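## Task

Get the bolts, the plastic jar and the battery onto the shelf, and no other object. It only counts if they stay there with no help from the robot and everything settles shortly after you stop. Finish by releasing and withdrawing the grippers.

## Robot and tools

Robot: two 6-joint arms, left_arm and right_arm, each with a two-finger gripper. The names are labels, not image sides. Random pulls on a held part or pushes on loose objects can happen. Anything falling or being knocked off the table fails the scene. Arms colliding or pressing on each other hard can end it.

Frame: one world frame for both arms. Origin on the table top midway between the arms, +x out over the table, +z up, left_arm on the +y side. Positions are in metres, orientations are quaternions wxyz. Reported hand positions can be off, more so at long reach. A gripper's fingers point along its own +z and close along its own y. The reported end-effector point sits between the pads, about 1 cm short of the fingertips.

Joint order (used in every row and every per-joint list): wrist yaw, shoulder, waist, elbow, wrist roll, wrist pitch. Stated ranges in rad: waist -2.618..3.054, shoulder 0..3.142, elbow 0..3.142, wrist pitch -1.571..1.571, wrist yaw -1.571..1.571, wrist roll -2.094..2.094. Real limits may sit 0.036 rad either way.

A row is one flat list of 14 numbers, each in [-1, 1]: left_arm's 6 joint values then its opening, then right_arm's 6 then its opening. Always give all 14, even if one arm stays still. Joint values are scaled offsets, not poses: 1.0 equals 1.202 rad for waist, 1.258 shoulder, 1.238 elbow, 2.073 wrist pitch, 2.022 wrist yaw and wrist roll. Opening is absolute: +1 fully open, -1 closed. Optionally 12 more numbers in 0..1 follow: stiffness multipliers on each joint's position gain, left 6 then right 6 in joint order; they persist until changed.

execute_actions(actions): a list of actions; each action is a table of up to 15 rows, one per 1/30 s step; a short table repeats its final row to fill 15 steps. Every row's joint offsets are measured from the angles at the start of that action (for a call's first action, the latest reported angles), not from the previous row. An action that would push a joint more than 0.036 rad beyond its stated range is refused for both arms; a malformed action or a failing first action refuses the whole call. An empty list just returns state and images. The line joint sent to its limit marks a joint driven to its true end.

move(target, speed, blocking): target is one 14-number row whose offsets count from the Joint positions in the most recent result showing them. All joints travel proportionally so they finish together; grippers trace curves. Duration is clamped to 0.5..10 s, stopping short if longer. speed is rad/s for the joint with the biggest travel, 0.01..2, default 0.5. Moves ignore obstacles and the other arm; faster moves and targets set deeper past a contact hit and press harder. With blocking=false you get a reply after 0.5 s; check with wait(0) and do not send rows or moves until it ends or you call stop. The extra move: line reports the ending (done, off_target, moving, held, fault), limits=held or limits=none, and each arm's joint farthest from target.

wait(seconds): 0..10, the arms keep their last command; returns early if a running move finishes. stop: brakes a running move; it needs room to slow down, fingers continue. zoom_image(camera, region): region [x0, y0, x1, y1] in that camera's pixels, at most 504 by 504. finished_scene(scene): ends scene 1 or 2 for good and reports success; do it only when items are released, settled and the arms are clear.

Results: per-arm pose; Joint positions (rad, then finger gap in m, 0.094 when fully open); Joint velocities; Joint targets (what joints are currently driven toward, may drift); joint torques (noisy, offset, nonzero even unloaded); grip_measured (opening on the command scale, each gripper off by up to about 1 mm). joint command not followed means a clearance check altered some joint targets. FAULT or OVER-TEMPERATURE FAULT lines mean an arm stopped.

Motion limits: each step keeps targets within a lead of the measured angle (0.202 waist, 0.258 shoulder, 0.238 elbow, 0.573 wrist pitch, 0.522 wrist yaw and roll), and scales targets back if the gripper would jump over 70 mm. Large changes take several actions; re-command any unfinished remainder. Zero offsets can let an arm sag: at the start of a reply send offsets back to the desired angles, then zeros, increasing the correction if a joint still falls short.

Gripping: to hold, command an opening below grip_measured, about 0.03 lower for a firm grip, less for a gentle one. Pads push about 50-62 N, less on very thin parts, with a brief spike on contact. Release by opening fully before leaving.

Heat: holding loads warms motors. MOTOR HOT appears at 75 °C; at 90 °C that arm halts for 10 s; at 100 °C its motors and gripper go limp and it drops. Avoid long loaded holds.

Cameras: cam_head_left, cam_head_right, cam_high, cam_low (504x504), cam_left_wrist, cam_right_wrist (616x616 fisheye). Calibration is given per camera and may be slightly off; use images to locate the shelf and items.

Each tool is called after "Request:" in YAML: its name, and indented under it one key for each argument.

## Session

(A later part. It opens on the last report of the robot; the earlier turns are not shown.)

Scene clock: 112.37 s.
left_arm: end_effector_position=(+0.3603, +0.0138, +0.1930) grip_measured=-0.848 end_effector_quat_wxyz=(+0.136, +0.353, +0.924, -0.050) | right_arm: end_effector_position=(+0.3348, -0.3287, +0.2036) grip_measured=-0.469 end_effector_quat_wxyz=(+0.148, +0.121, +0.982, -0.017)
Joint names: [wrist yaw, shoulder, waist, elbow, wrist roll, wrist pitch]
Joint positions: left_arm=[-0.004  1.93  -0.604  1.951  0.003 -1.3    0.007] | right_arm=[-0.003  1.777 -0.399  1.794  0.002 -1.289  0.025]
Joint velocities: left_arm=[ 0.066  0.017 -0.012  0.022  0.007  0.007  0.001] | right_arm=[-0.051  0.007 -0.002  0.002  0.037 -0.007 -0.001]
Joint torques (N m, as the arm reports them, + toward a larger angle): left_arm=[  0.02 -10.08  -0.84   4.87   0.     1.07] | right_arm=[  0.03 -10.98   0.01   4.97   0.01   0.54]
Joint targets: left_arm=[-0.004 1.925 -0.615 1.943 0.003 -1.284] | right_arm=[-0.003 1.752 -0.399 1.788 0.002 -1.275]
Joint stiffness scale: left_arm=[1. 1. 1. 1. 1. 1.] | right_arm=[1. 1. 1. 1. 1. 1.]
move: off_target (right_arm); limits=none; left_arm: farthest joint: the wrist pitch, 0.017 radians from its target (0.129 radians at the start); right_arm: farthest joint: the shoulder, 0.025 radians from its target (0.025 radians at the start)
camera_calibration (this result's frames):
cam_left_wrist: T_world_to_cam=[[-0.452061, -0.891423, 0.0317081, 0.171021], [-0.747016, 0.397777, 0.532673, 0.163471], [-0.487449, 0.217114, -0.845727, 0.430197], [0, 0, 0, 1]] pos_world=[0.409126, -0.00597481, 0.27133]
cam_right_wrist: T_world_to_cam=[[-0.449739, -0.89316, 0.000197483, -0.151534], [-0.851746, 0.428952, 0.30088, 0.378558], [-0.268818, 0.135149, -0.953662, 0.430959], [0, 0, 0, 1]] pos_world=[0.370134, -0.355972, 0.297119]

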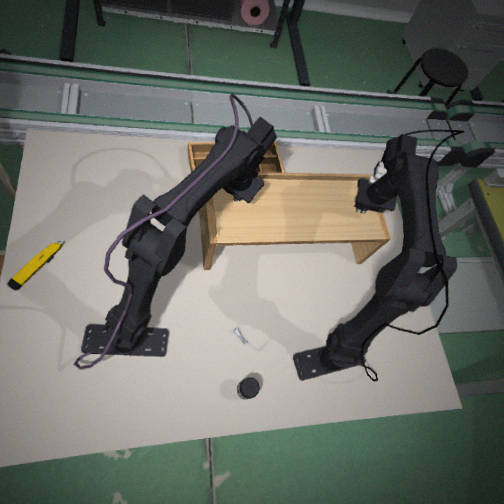

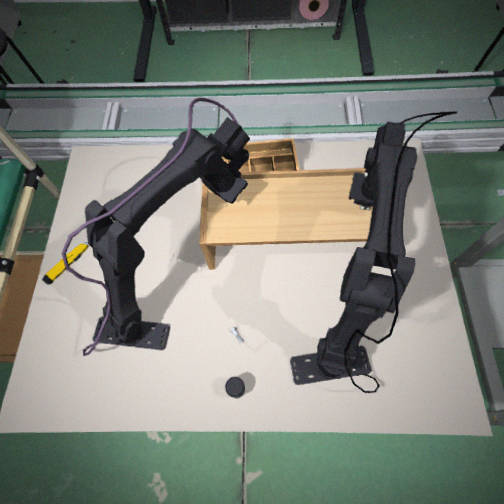

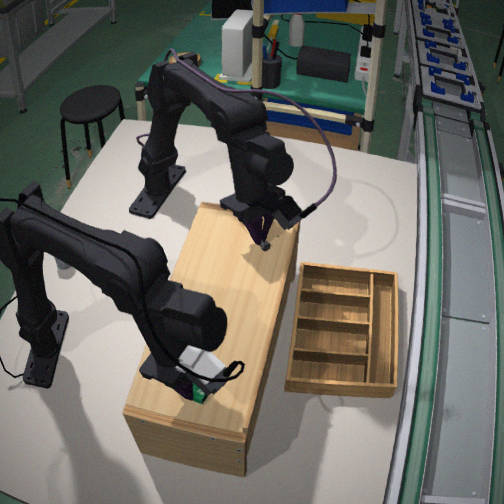

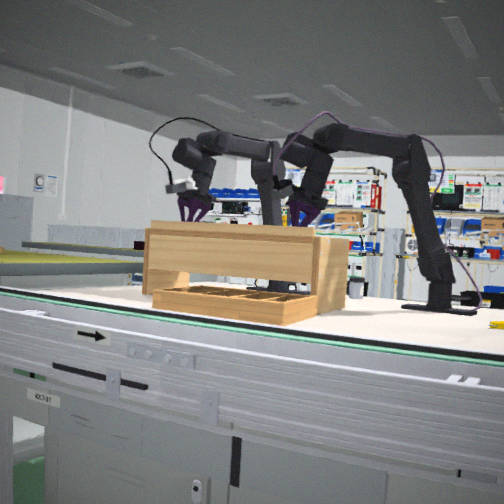

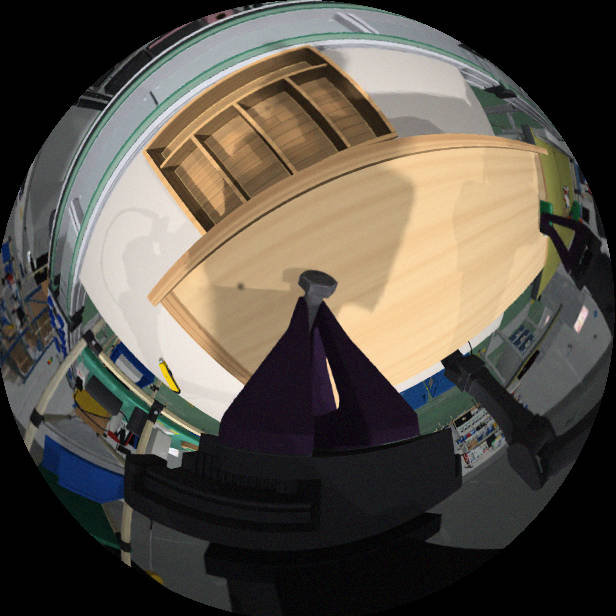

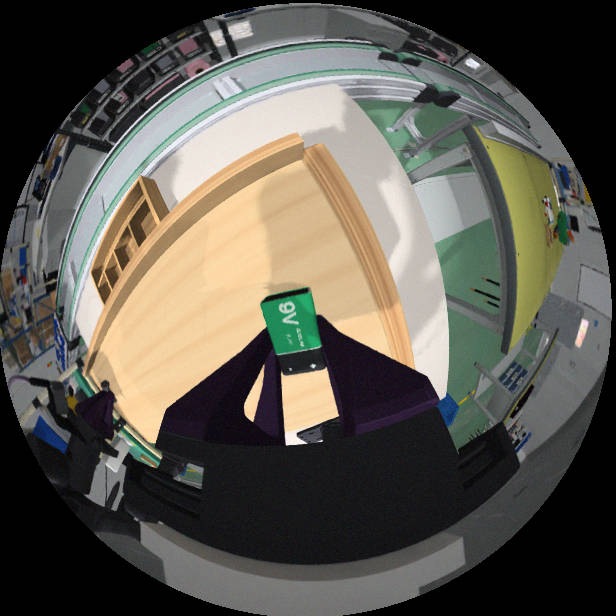

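Request:
move:
  target: [0,-0.004,-0.005,-0.035,0,0.024,-0.885,0,-0.02,0,-0.035,0,0.024,-0.51]
  speed: 0.1

Scene clock: 115.33 s.
left_arm: end_effector_position=(+0.3651, +0.0095, +0.1905) grip_measured=-0.848 end_effector_quat_wxyz=(+0.147, +0.352, +0.923, -0.054) | right_arm: end_effector_position=(+0.3384, -0.3296, +0.1999) grip_measured=-0.469 end_effector_quat_wxyz=(+0.155, +0.120, +0.980, -0.017)
Joint names: [wrist yaw, shoulder, waist, elbow, wrist roll, wrist pitch]
Joint positions: left_arm=[-0.004  1.93  -0.604  1.934  0.003 -1.261  0.007] | right_arm=[-0.003  1.772 -0.399  1.768  0.002 -1.253  0.025]
Joint velocities: left_arm=[-0.037  0.012 -0.007 -0.007 -0.007  0.125 -0.   ] | right_arm=[-0.022 -0.007  0.007 -0.022  0.007  0.051  0.   ]
Joint torques (N m, as the arm reports them, + toward a larger angle): left_arm=[  0.05 -10.07  -0.46   3.66  -0.03   1.06] | right_arm=[  0.03 -10.5   -0.01   4.23   0.01   0.59]
Joint targets: left_arm=[-0.004 1.925 -0.610 1.907 0.003 -1.251] | right_arm=[-0.003 1.752 -0.399 1.751 0.002 -1.240]
Joint stiffness scale: left_arm=[1. 1. 1. 1. 1. 1.] | right_arm=[1. 1. 1. 1. 1. 1.]
move: off_target (left_arm); limits=none; left_arm: farthest joint: the elbow, 0.026 radians from its target (0.043 radians at the start); right_arm: farthest joint: the shoulder, 0.020 radians from its target (0.025 radians at the start)
camera_calibration (this result's frames):
cam_left_wrist: T_world_to_cam=[[-0.452653, -0.890896, 0.0375357, 0.168542], [-0.755962, 0.405739, 0.51371, 0.176895], [-0.472892, 0.204157, -0.857143, 0.428447], [0, 0, 0, 1]] pos_world=[0.412626, -0.00908962, 0.270041]
cam_right_wrist: T_world_to_cam=[[-0.449716, -0.893166, -0.00326471, -0.150028], [-0.856203, 0.430058, 0.286298, 0.387917], [-0.254308, 0.131548, -0.958135, 0.423319], [0, 0, 0, 1]] pos_world=[0.372319, -0.356514, 0.294048]

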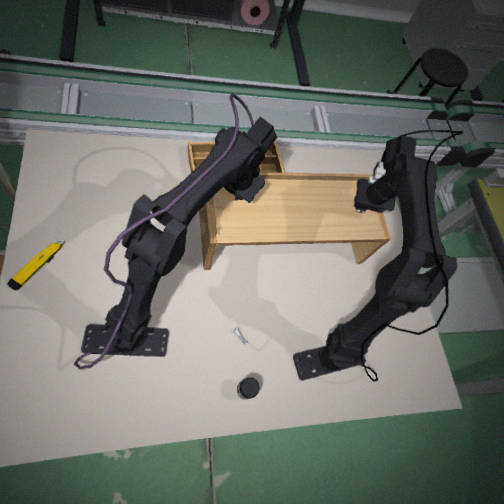

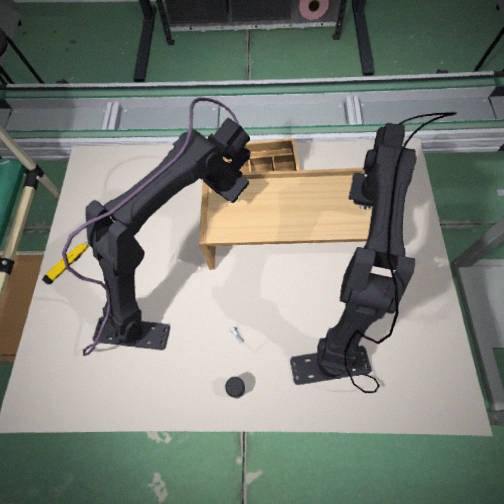

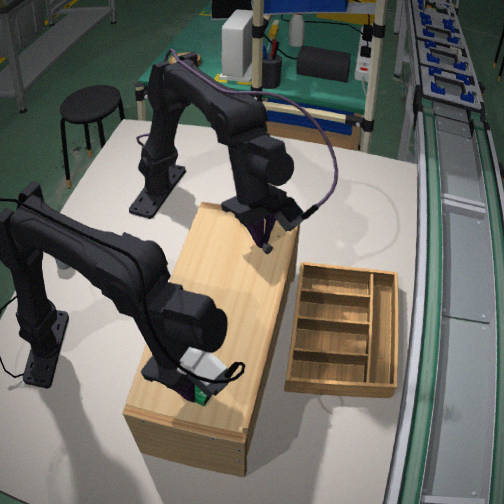

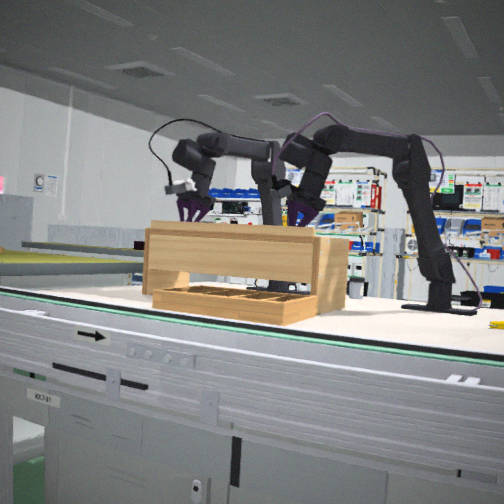

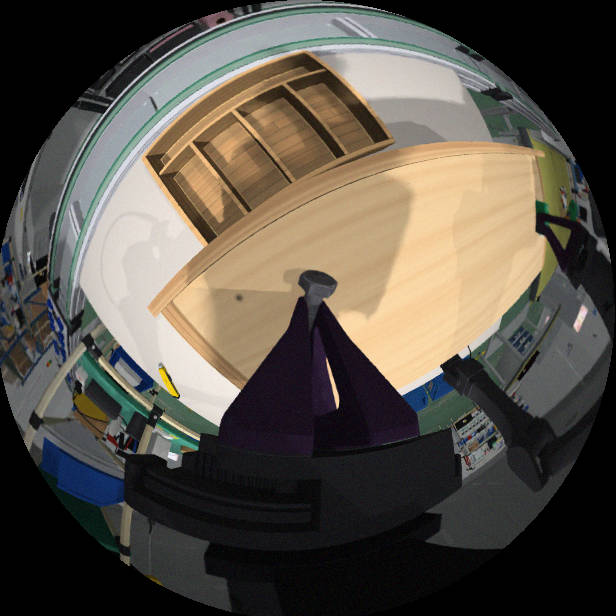

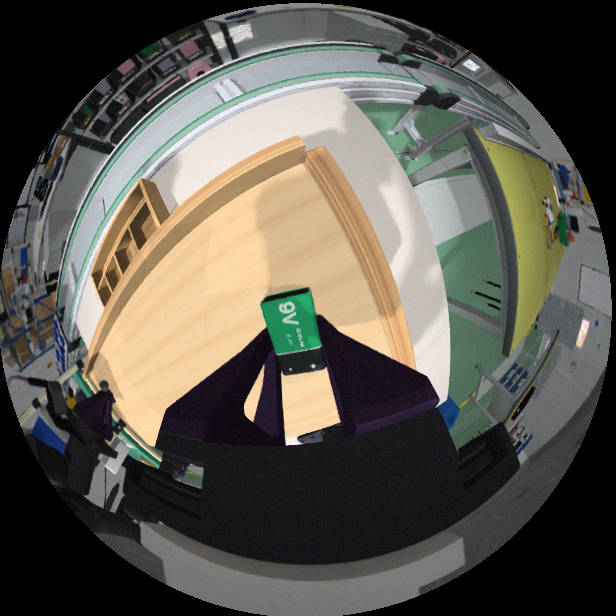

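Request:
execute_actions:
  actions:
    - [[0,-0.004,0,0,0,0,-0.86,0,-0.012,0,0,0,0,-0.49],[0,-0.004,0,0,0,0,-0.84,0,-0.012,0,0,0,0,-0.47],[0,-0.004,0,0,0,0,-0.81,0,-0.012,0,0,0,0,-0.44],[0,-0.004,0,0,0,0,-0.77,0,-0.012,0,0,0,0,-0.40],[0,-0.004,0,0,0,0,-0.72,0,-0.012,0,0,0,0,-0.35],[0,-0.004,0,0,0,0,-0.67,0,-0.012,0,0,0,0,-0.30],[0,-0.004,0,0,0,0,-0.62,0,-0.012,0,0,0,0,-0.25],[0,-0.004,0,0,0,0,-0.56,0,-0.012,0,0,0,0,-0.2],[0,-0.004,0,0,0,0,-0.50,0,-0.012,0,0,0,0,-0.15],[0,-0.004,0,0,0,0,-0.45,0,-0.012,0,0,0,0,-0.1]]

Request:
zoom_image:
  camera: "cam_head_left"
  region: [200,310,300,410]

Scene clock: 120.57 s.
left_arm: end_effector_position=(+0.3644, +0.0072, +0.1909) grip_measured=-0.453 end_effector_quat_wxyz=(+0.147, +0.353, +0.922, -0.060) | right_arm: end_effector_position=(+0.3384, -0.3296, +0.1999) grip_measured=-0.102 end_effector_quat_wxyz=(+0.155, +0.120, +0.980, -0.017)
Joint names: [wrist yaw, shoulder, waist, elbow, wrist roll, wrist pitch]
Joint positions: left_arm=[ 0.009  1.93  -0.604  1.934  0.003 -1.256  0.026] | right_arm=[-0.003  1.772 -0.399  1.768  0.002 -1.253  0.042]
Joint velocities: left_arm=[-0.022 -0.012 -0.007  0.027 -0.037 -0.037 -0.   ] | right_arm=[ 0.007 -0.002 -0.007 -0.002  0.007 -0.051 -0.001]
Joint torques (N m, as the arm reports them, + toward a larger angle): left_arm=[ -0.11 -10.02   0.02   5.38  -0.04   0.86] | right_arm=[ 0.03 -9.94 -0.04  5.34  0.01  0.45]
Joint targets: left_arm=[-0.004 1.925 -0.604 1.934 0.003 -1.260] | right_arm=[-0.003 1.757 -0.399 1.768 0.002 -1.253]
Joint stiffness scale: left_arm=[1. 1. 1. 1. 1. 1.] | right_arm=[1. 1. 1. 1. 1. 1.]
camera_calibration (this result's frames):
cam_left_wrist: T_world_to_cam=[[-0.455835, -0.888669, 0.049808, 0.164977], [-0.752054, 0.414482, 0.512464, 0.175868], [-0.476056, 0.196141, -0.857263, 0.430094], [0, 0, 0, 1]] pos_world=[0.412213, -0.0106436, 0.270361]
cam_right_wrist: T_world_to_cam=[[-0.449716, -0.893166, -0.00326471, -0.150028], [-0.856203, 0.430058, 0.286298, 0.387917], [-0.254308, 0.131548, -0.958135, 0.423319], [0, 0, 0, 1]] pos_world=[0.372319, -0.356514, 0.294048]

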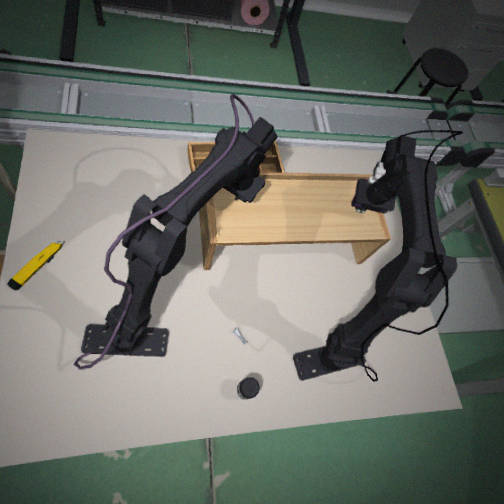

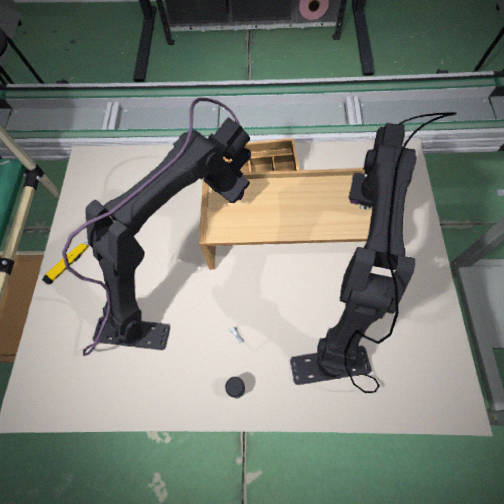

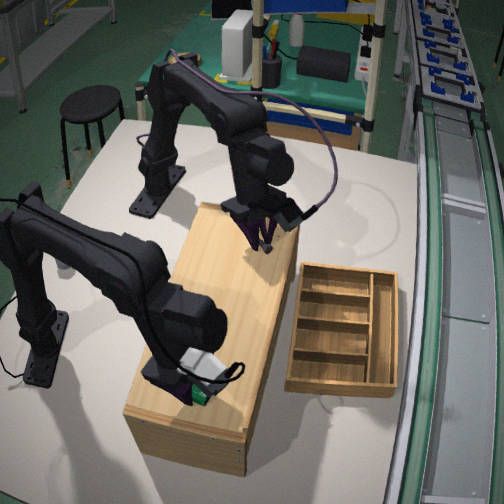

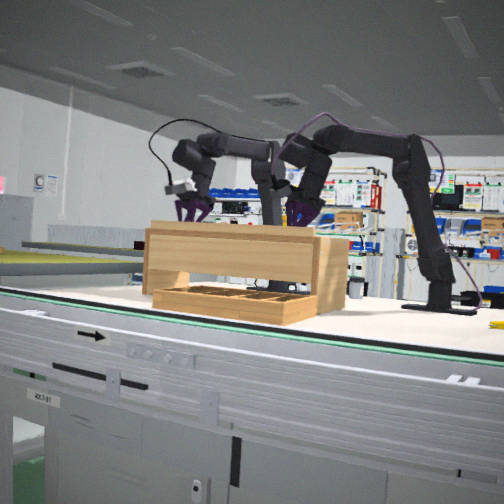

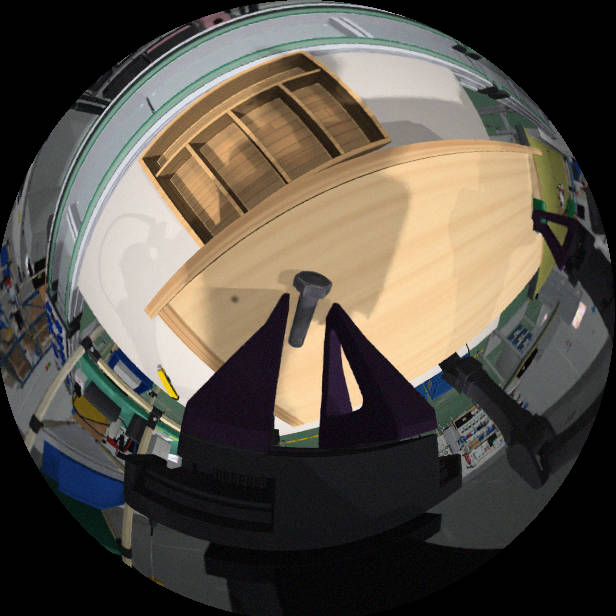

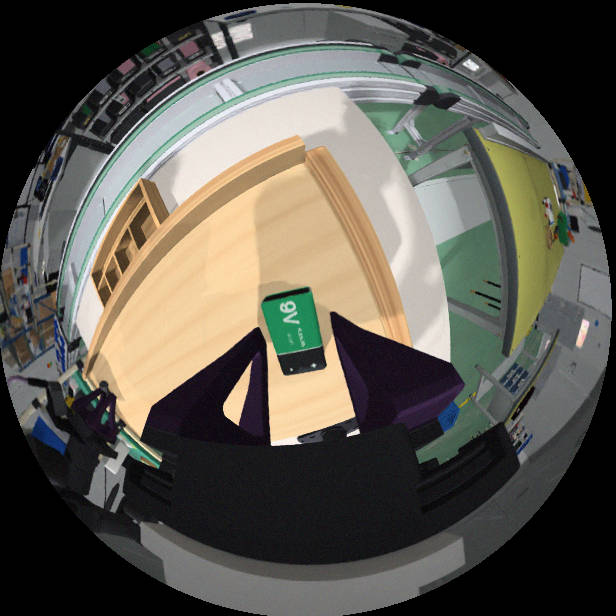

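Region (200, 310, 300, 410) of cam_head_left's 504x504 image, scaled by 5.040, with more detail than that image has.

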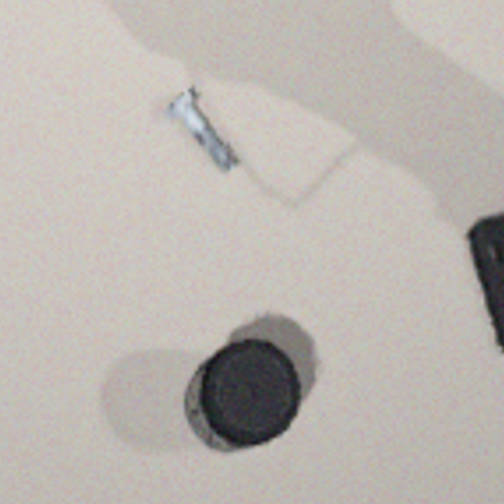

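Request:
move:
  target: [0,-0.541,-0.04,-0.311,0,-0.133,-0.2,0,-0.416,0.12,-0.178,0,-0.134,0.3]
  speed: 1.0

Scene clock: 151.07 s.
left_arm: end_effector_position=(+0.2123, +0.1294, +0.2652) grip_measured=-0.202 end_effector_quat_wxyz=(+0.157, +0.369, +0.913, -0.071) | right_arm: end_effector_position=(+0.1941, -0.2607, +0.2643) grip_measured=+0.298 end_effector_quat_wxyz=(+0.169, +0.054, +0.984, -0.008)
Joint names: [wrist yaw, shoulder, waist, elbow, wrist roll, wrist pitch]
Joint positions: left_arm=[ 0.016  1.262 -0.639  1.558  0.003 -1.522  0.037] | right_arm=[-0.003  1.264 -0.265  1.557  0.002 -1.523  0.061]
Joint velocities: left_arm=[-0.037 -0.017  0.002 -0.012 -0.022  0.022 -0.   ] | right_arm=[ 0.022  0.002  0.027  0.002  0.051 -0.007  0.001]
Joint torques (N m, as the arm reports them, + toward a larger angle): left_arm=[-0.04 -3.68 -0.89  4.35  0.01  0.85] | right_arm=[ 0.04 -4.23  1.02  4.3   0.01  0.38]
Joint targets: left_arm=[0.009 1.249 -0.652 1.549 0.003 -1.532] | right_arm=[-0.003 1.249 -0.255 1.548 0.002 -1.531]
Joint stiffness scale: left_arm=[1. 1. 1. 1. 1. 1.] | right_arm=[1. 1. 1. 1. 1. 1.]
move: done; limits=none; left_arm: farthest joint: the waist, 0.013 radians from its target (0.049 radians at the start); right_arm: farthest joint: the shoulder, 0.015 radians from its target (0.524 radians at the start)
camera_calibration (this result's frames):
cam_left_wrist: T_world_to_cam=[[-0.490184, -0.869359, 0.062722, 0.201913], [-0.743141, 0.454451, 0.491138, -0.0286819], [-0.455479, 0.194137, -0.868821, 0.396361], [0, 0, 0, 1]] pos_world=[0.258194, 0.111622, 0.345789]
cam_right_wrist: T_world_to_cam=[[-0.325929, -0.94535, -0.00917346, -0.189211], [-0.913338, 0.312357, 0.261243, 0.203265], [-0.2441, 0.0935249, -0.96523, 0.429181], [0, 0, 0, 1]] pos_world=[0.228744, -0.282501, 0.359421]

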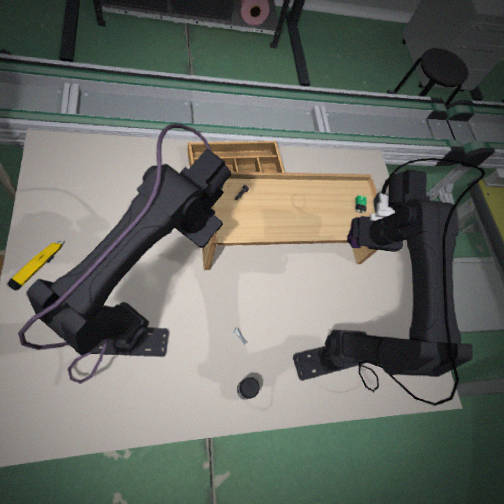

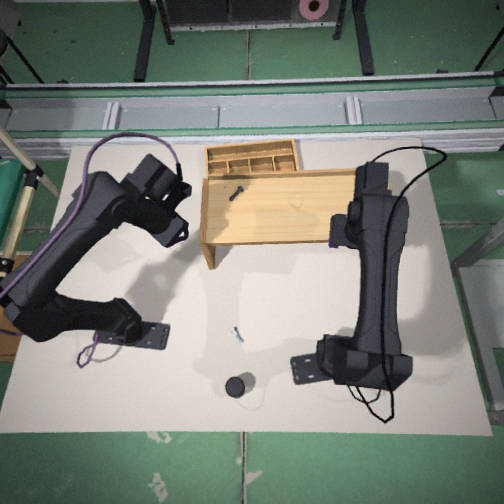

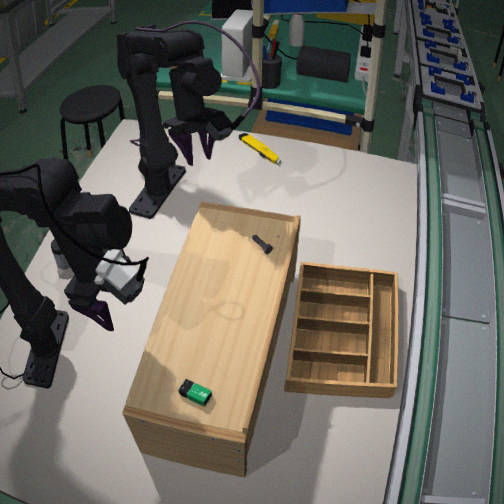

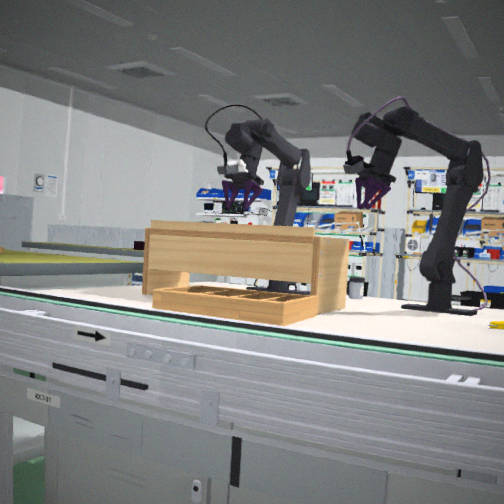

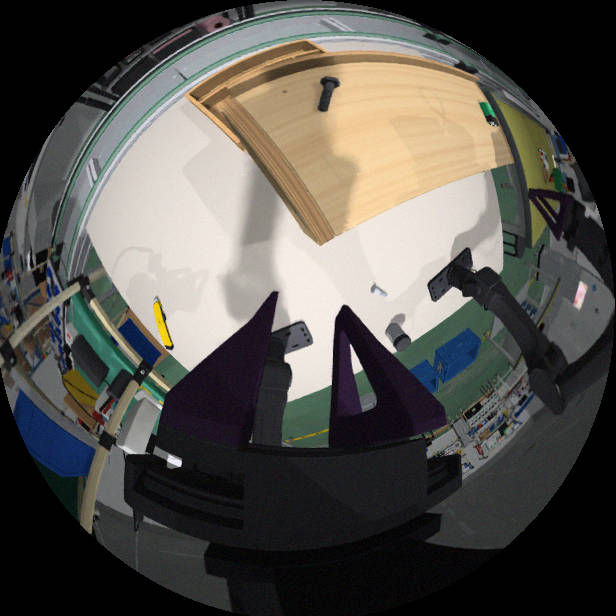

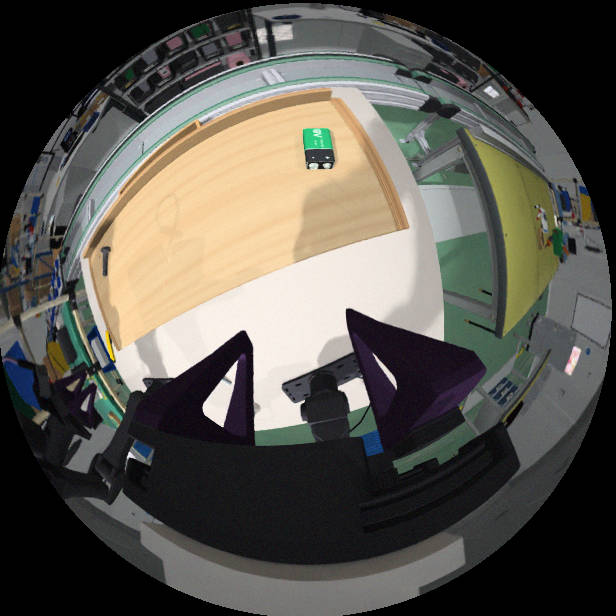

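Request:
move:
  target: [-0.014,-0.357,-1.0,-0.498,0,0.152,0.5,0.116,0.03,1.0,-0.547,0.403,0.29,-0.4]
  speed: 1.3

Scene clock: 156.20 s.
left_arm: end_effector_position=(-0.0298, +0.1194, +0.1788) grip_measured=+0.498 end_effector_quat_wxyz=(+0.130, +0.807, +0.544, -0.188) | right_arm: end_effector_position=(+0.1053, -0.0304, +0.0921) grip_measured=-0.398 end_effector_quat_wxyz=(+0.153, -0.124, +0.980, +0.031)
Joint names: [wrist yaw, shoulder, waist, elbow, wrist roll, wrist pitch]
Joint positions: left_arm=[-0.004  0.839 -1.829  0.949  0.003 -1.221  0.07 ] | right_arm=[ 0.214  1.294  0.929  0.884  0.809 -0.931  0.028]
Joint velocities: left_arm=[ 0.022 -0.022  0.002  0.012 -0.022 -0.11  -0.   ] | right_arm=[ 0.022 -0.002 -0.002 -0.007 -0.022 -0.081 -0.   ]
Joint torques (N m, as the arm reports them, + toward a larger angle): left_arm=[-0.05 -2.12 -0.93  4.83  0.    1.36] | right_arm=[ 0.38 -2.98  0.83  5.04  0.04  0.39]
Joint targets: left_arm=[-0.013 0.813 -1.841 0.941 0.003 -1.206] | right_arm=[0.232 1.301 0.937 0.879 0.817 -0.922]
Joint stiffness scale: left_arm=[1. 1. 1. 1. 1. 1.] | right_arm=[1. 1. 1. 1. 1. 1.]
move: off_target (left_arm); limits=none; left_arm: farthest joint: the shoulder, 0.026 radians from its target (0.449 radians at the start); right_arm: farthest joint: the wrist yaw, 0.017 radians from its target (0.234 radians at the start)
camera_calibration (this result's frames):
cam_left_wrist: T_world_to_cam=[[-0.988555, 0.131809, 0.0733893, -0.0563327], [0.150037, 0.909808, 0.386961, -0.170706], [-0.0157651, 0.393543, -0.919171, 0.211327], [0, 0, 0, 1]] pos_world=[-0.0267442, 0.0795683, 0.264436]
cam_right_wrist: T_world_to_cam=[[0.0319015, -0.999256, -0.0216796, -0.0401887], [-0.955843, -0.0368411, 0.29156, 0.0863135], [-0.292142, 0.0114211, -0.956307, 0.221582], [0, 0, 0, 1]] pos_world=[0.148518, -0.0395096, 0.185864]

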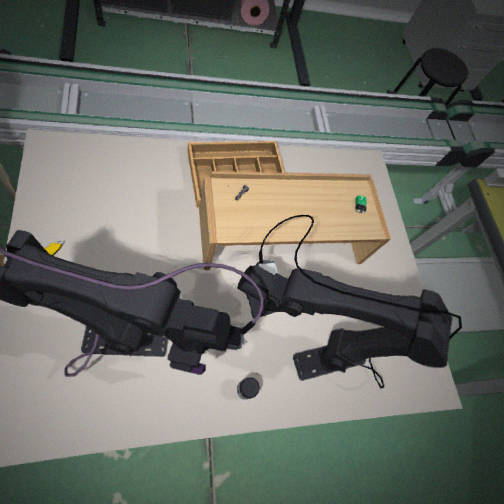

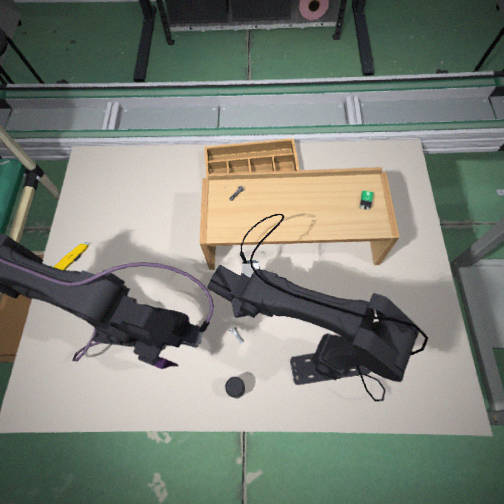

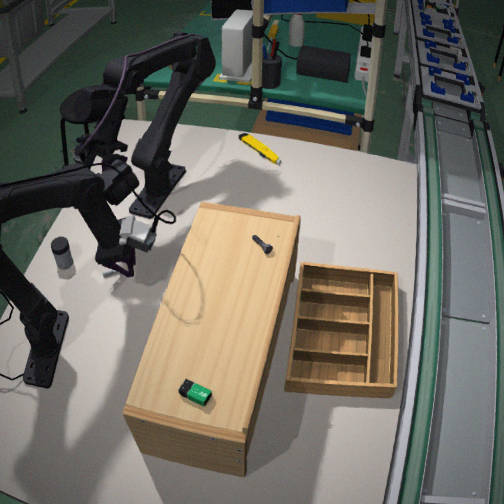

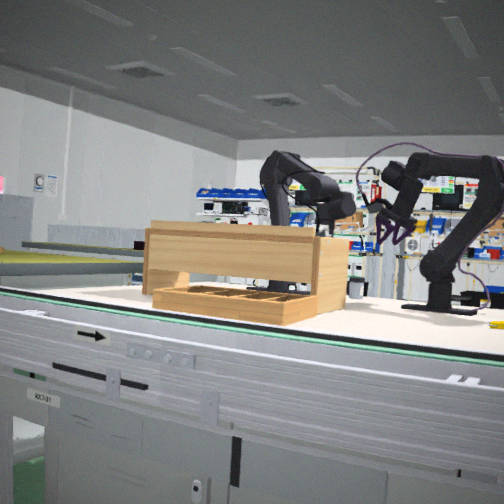

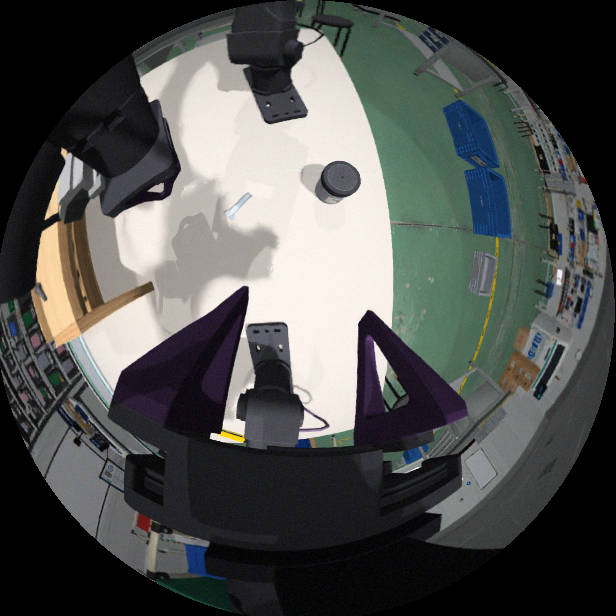

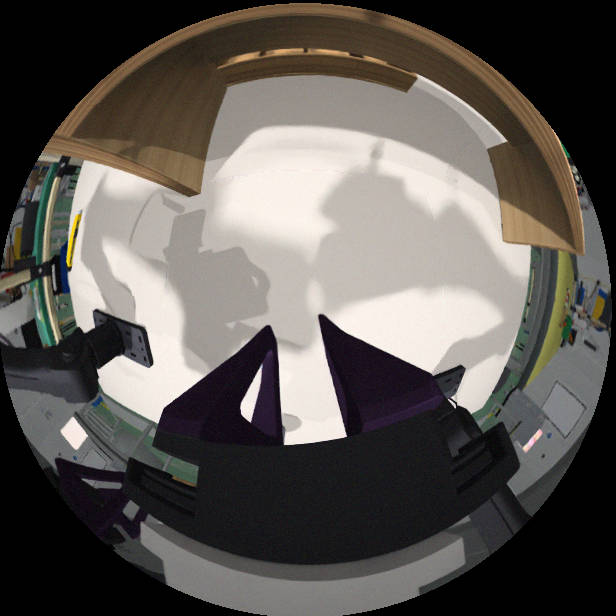

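Request:
move:
  target: [0,-0.015,-0.3,0,0,0.005,0.5,0.011,0.04,0.263,-0.131,0.002,0.09,-0.4]
  speed: 0.7

Scene clock: 160.83 s.
left_arm: end_effector_position=(-0.0862, +0.1537, +0.1788) grip_measured=+0.498 end_effector_quat_wxyz=(+0.095, +0.889, +0.396, -0.207) | right_arm: end_effector_position=(+0.0356, -0.0017, +0.0464) grip_measured=-0.398 end_effector_quat_wxyz=(+0.145, -0.273, +0.950, +0.045)
Joint names: [wrist yaw, shoulder, waist, elbow, wrist roll, wrist pitch]
Joint positions: left_arm=[-0.004  0.839 -2.177  0.949  0.003 -1.221  0.07 ] | right_arm=[ 0.219  1.334  1.236  0.729  0.81  -0.753  0.028]
Joint velocities: left_arm=[ 0.051 -0.002 -0.017  0.007 -0.022 -0.007 -0.   ] | right_arm=[-0.007 -0.007 -0.002 -0.022 -0.007  0.022  0.   ]
Joint torques (N m, as the arm reports them, + toward a larger angle): left_arm=[ 0.   -1.51 -0.96  5.51  0.01  1.32] | right_arm=[ 0.34 -2.87  0.87  4.64  0.04  0.38]
Joint targets: left_arm=[-0.004 0.820 -2.190 0.949 0.003 -1.210] | right_arm=[0.237 1.344 1.245 0.722 0.813 -0.744]
Joint stiffness scale: left_arm=[1. 1. 1. 1. 1. 1.] | right_arm=[1. 1. 1. 1. 1. 1.]
move: done; limits=none; left_arm: farthest joint: the shoulder, 0.018 radians from its target (0.018 radians at the start); right_arm: farthest joint: the wrist yaw, 0.017 radians from its target (0.022 radians at the start)
camera_calibration (this result's frames):
cam_left_wrist: T_world_to_cam=[[-0.884216, 0.461278, 0.0733893, -0.158317], [0.451536, 0.803976, 0.386961, -0.151254], [0.119493, 0.375295, -0.919171, 0.211373], [0, 0, 0, 1]] pos_world=[-0.0969473, 0.115306, 0.264436]
cam_right_wrist: T_world_to_cam=[[0.331477, -0.943457, -0.00348337, -0.0217162], [-0.900758, -0.317569, 0.296285, 0.0314166], [-0.280638, -0.0950741, -0.955093, 0.156535], [0, 0, 0, 1]] pos_world=[0.079427, 0.00437106, 0.140122]

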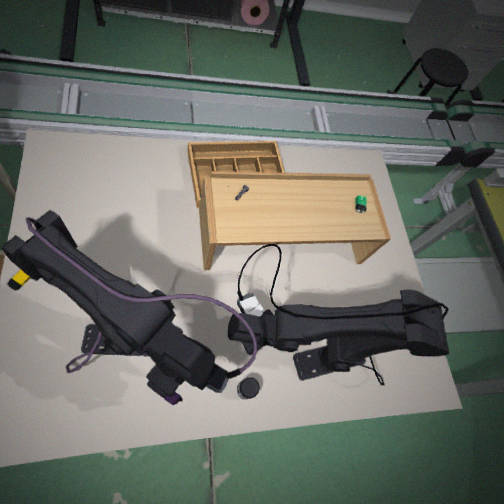

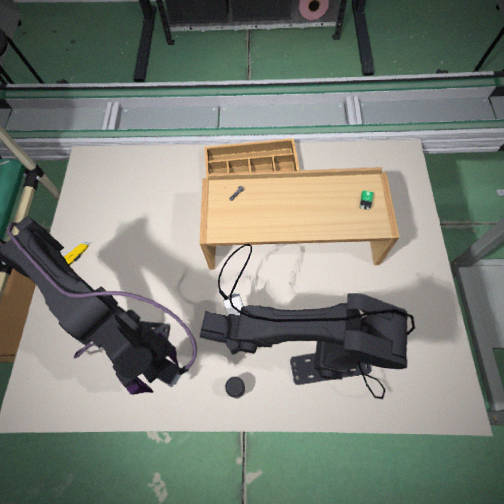

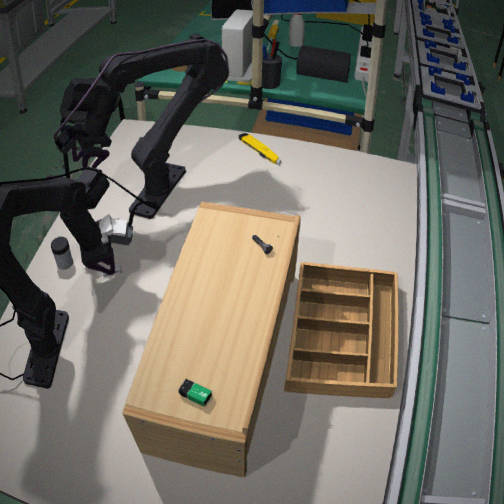

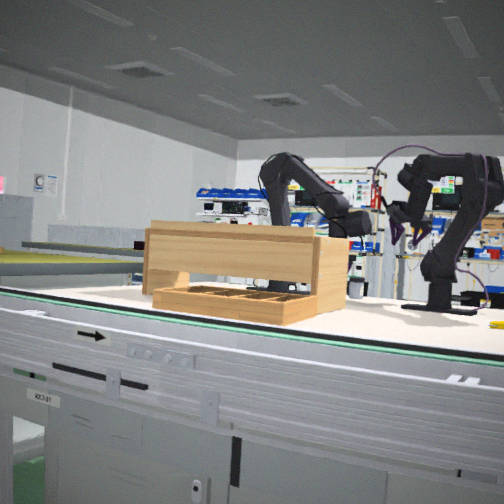

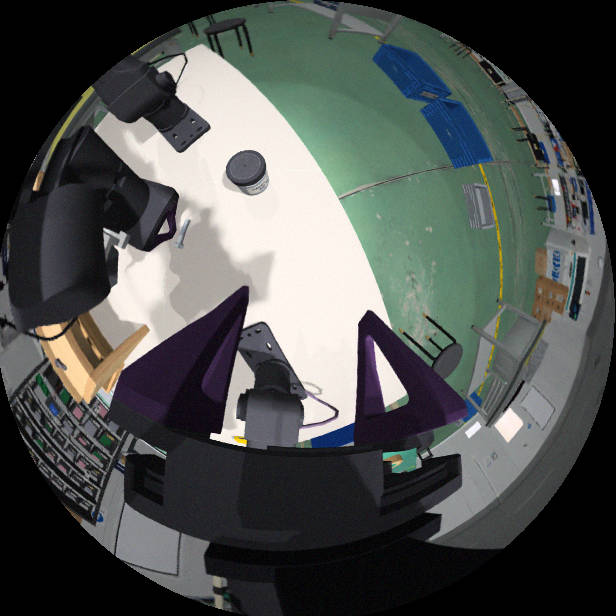

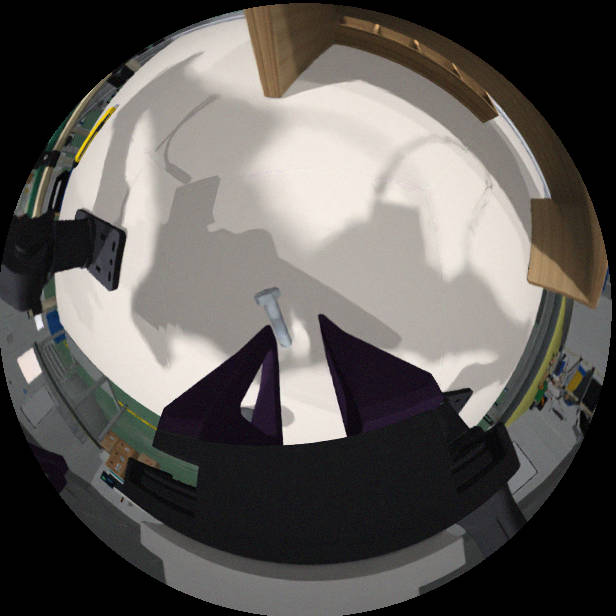

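Request:
zoom_image:
  camera: "cam_right_wrist"
  region: [230,260,350,380]

Region (230, 260, 350, 380) of cam_right_wrist's 616x616 image, scaled by 4.200, with more detail than that image has.

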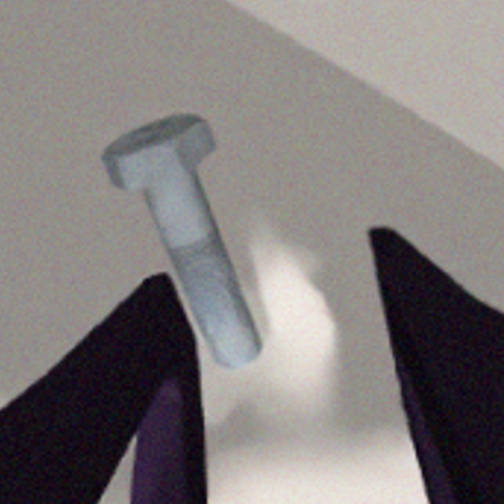

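Request:
move:
  target: [0,-0.015,-0.01,0,0,0.005,0.5,0.008,0.0846,0.051,-0.039,0.011,0.0665,-0.25]
  speed: 0.2

Scene clock: 176.13 s.
left_arm: end_effector_position=(-0.0862, +0.1537, +0.1788) grip_measured=+0.498 end_effector_quat_wxyz=(+0.095, +0.889, +0.396, -0.207) | right_arm: end_effector_position=(+0.0245, +0.0111, +0.0199) grip_measured=-0.252 end_effector_quat_wxyz=(+0.142, -0.291, +0.945, +0.046)
Joint names: [wrist yaw, shoulder, waist, elbow, wrist roll, wrist pitch]
Joint positions: left_arm=[-0.004  0.839 -2.177  0.949  0.003 -1.221  0.07 ] | right_arm=[ 0.219  1.43   1.288  0.689  0.825 -0.625  0.035]
Joint velocities: left_arm=[-0.051 -0.002  0.007  0.012 -0.037  0.007  0.   ] | right_arm=[-0.066 -0.012 -0.012  0.007  0.022 -0.007  0.   ]
Joint torques (N m, as the arm reports them, + toward a larger angle): left_arm=[ 0.   -1.55 -0.95  5.35  0.01  1.33] | right_arm=[ 0.32 -3.4   0.98  4.22  0.07  0.29]
Joint targets: left_arm=[-0.004 0.820 -2.189 0.949 0.003 -1.210] | right_arm=[0.235 1.441 1.298 0.680 0.832 -0.616]
Joint stiffness scale: left_arm=[1. 1. 1. 1. 1. 1.] | right_arm=[1. 1. 1. 1. 1. 1.]
move: done; limits=none; left_arm: farthest joint: the shoulder, 0.018 radians from its target (0.018 radians at the start); right_arm: farthest joint: the wrist yaw, 0.016 radians from its target (0.016 radians at the start)
camera_calibration (this result's frames):
cam_left_wrist: T_world_to_cam=[[-0.884216, 0.461278, 0.0733893, -0.158317], [0.451536, 0.803976, 0.386961, -0.151254], [0.119493, 0.375295, -0.919171, 0.211373], [0, 0, 0, 1]] pos_world=[-0.0969473, 0.115306, 0.264436]
cam_right_wrist: T_world_to_cam=[[0.366429, -0.930443, -0.00222157, -0.007081], [-0.887247, -0.350134, 0.300331, 0.0332518], [-0.280219, -0.108079, -0.953832, 0.129445], [0, 0, 0, 1]] pos_world=[0.0683701, 0.0190444, 0.113466]

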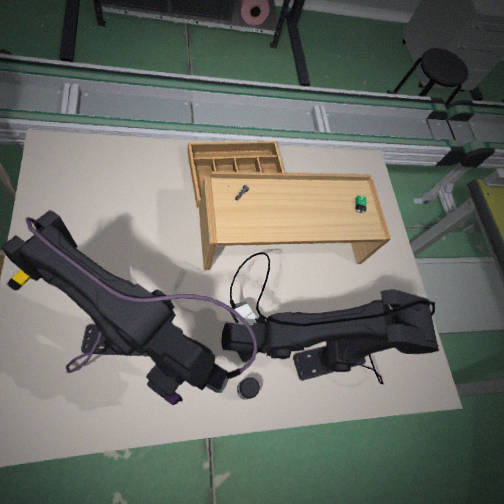

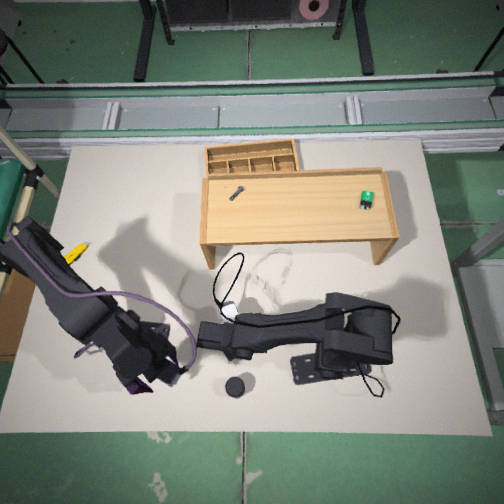

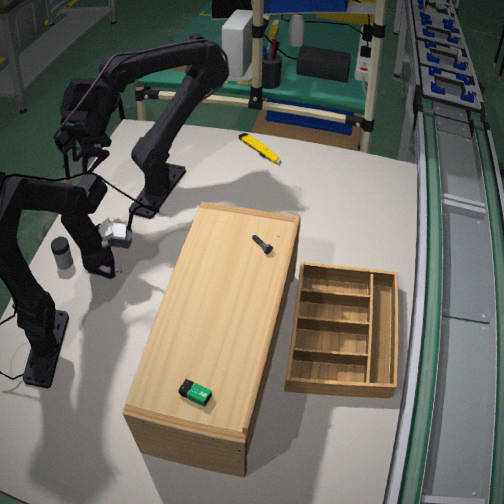

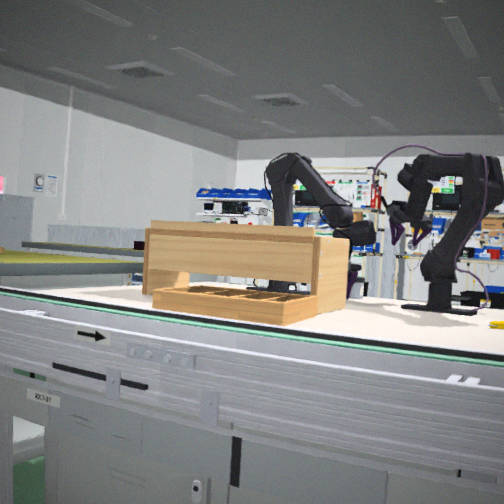

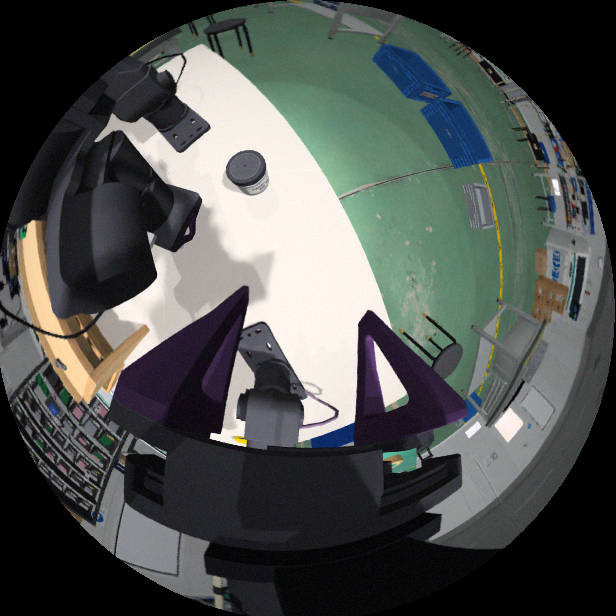

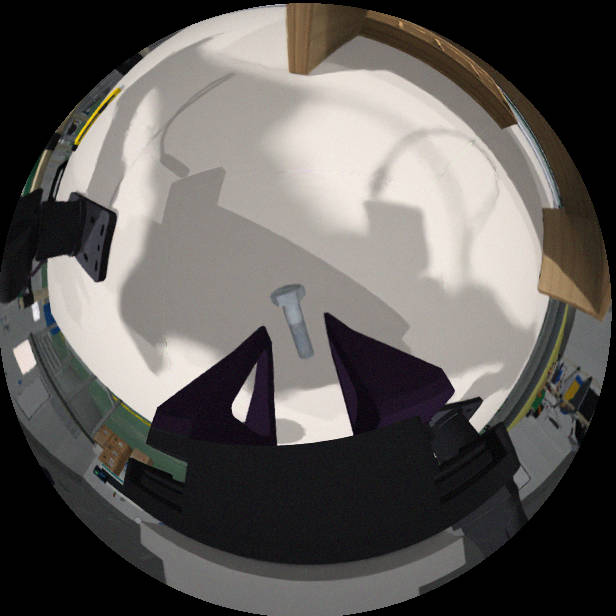

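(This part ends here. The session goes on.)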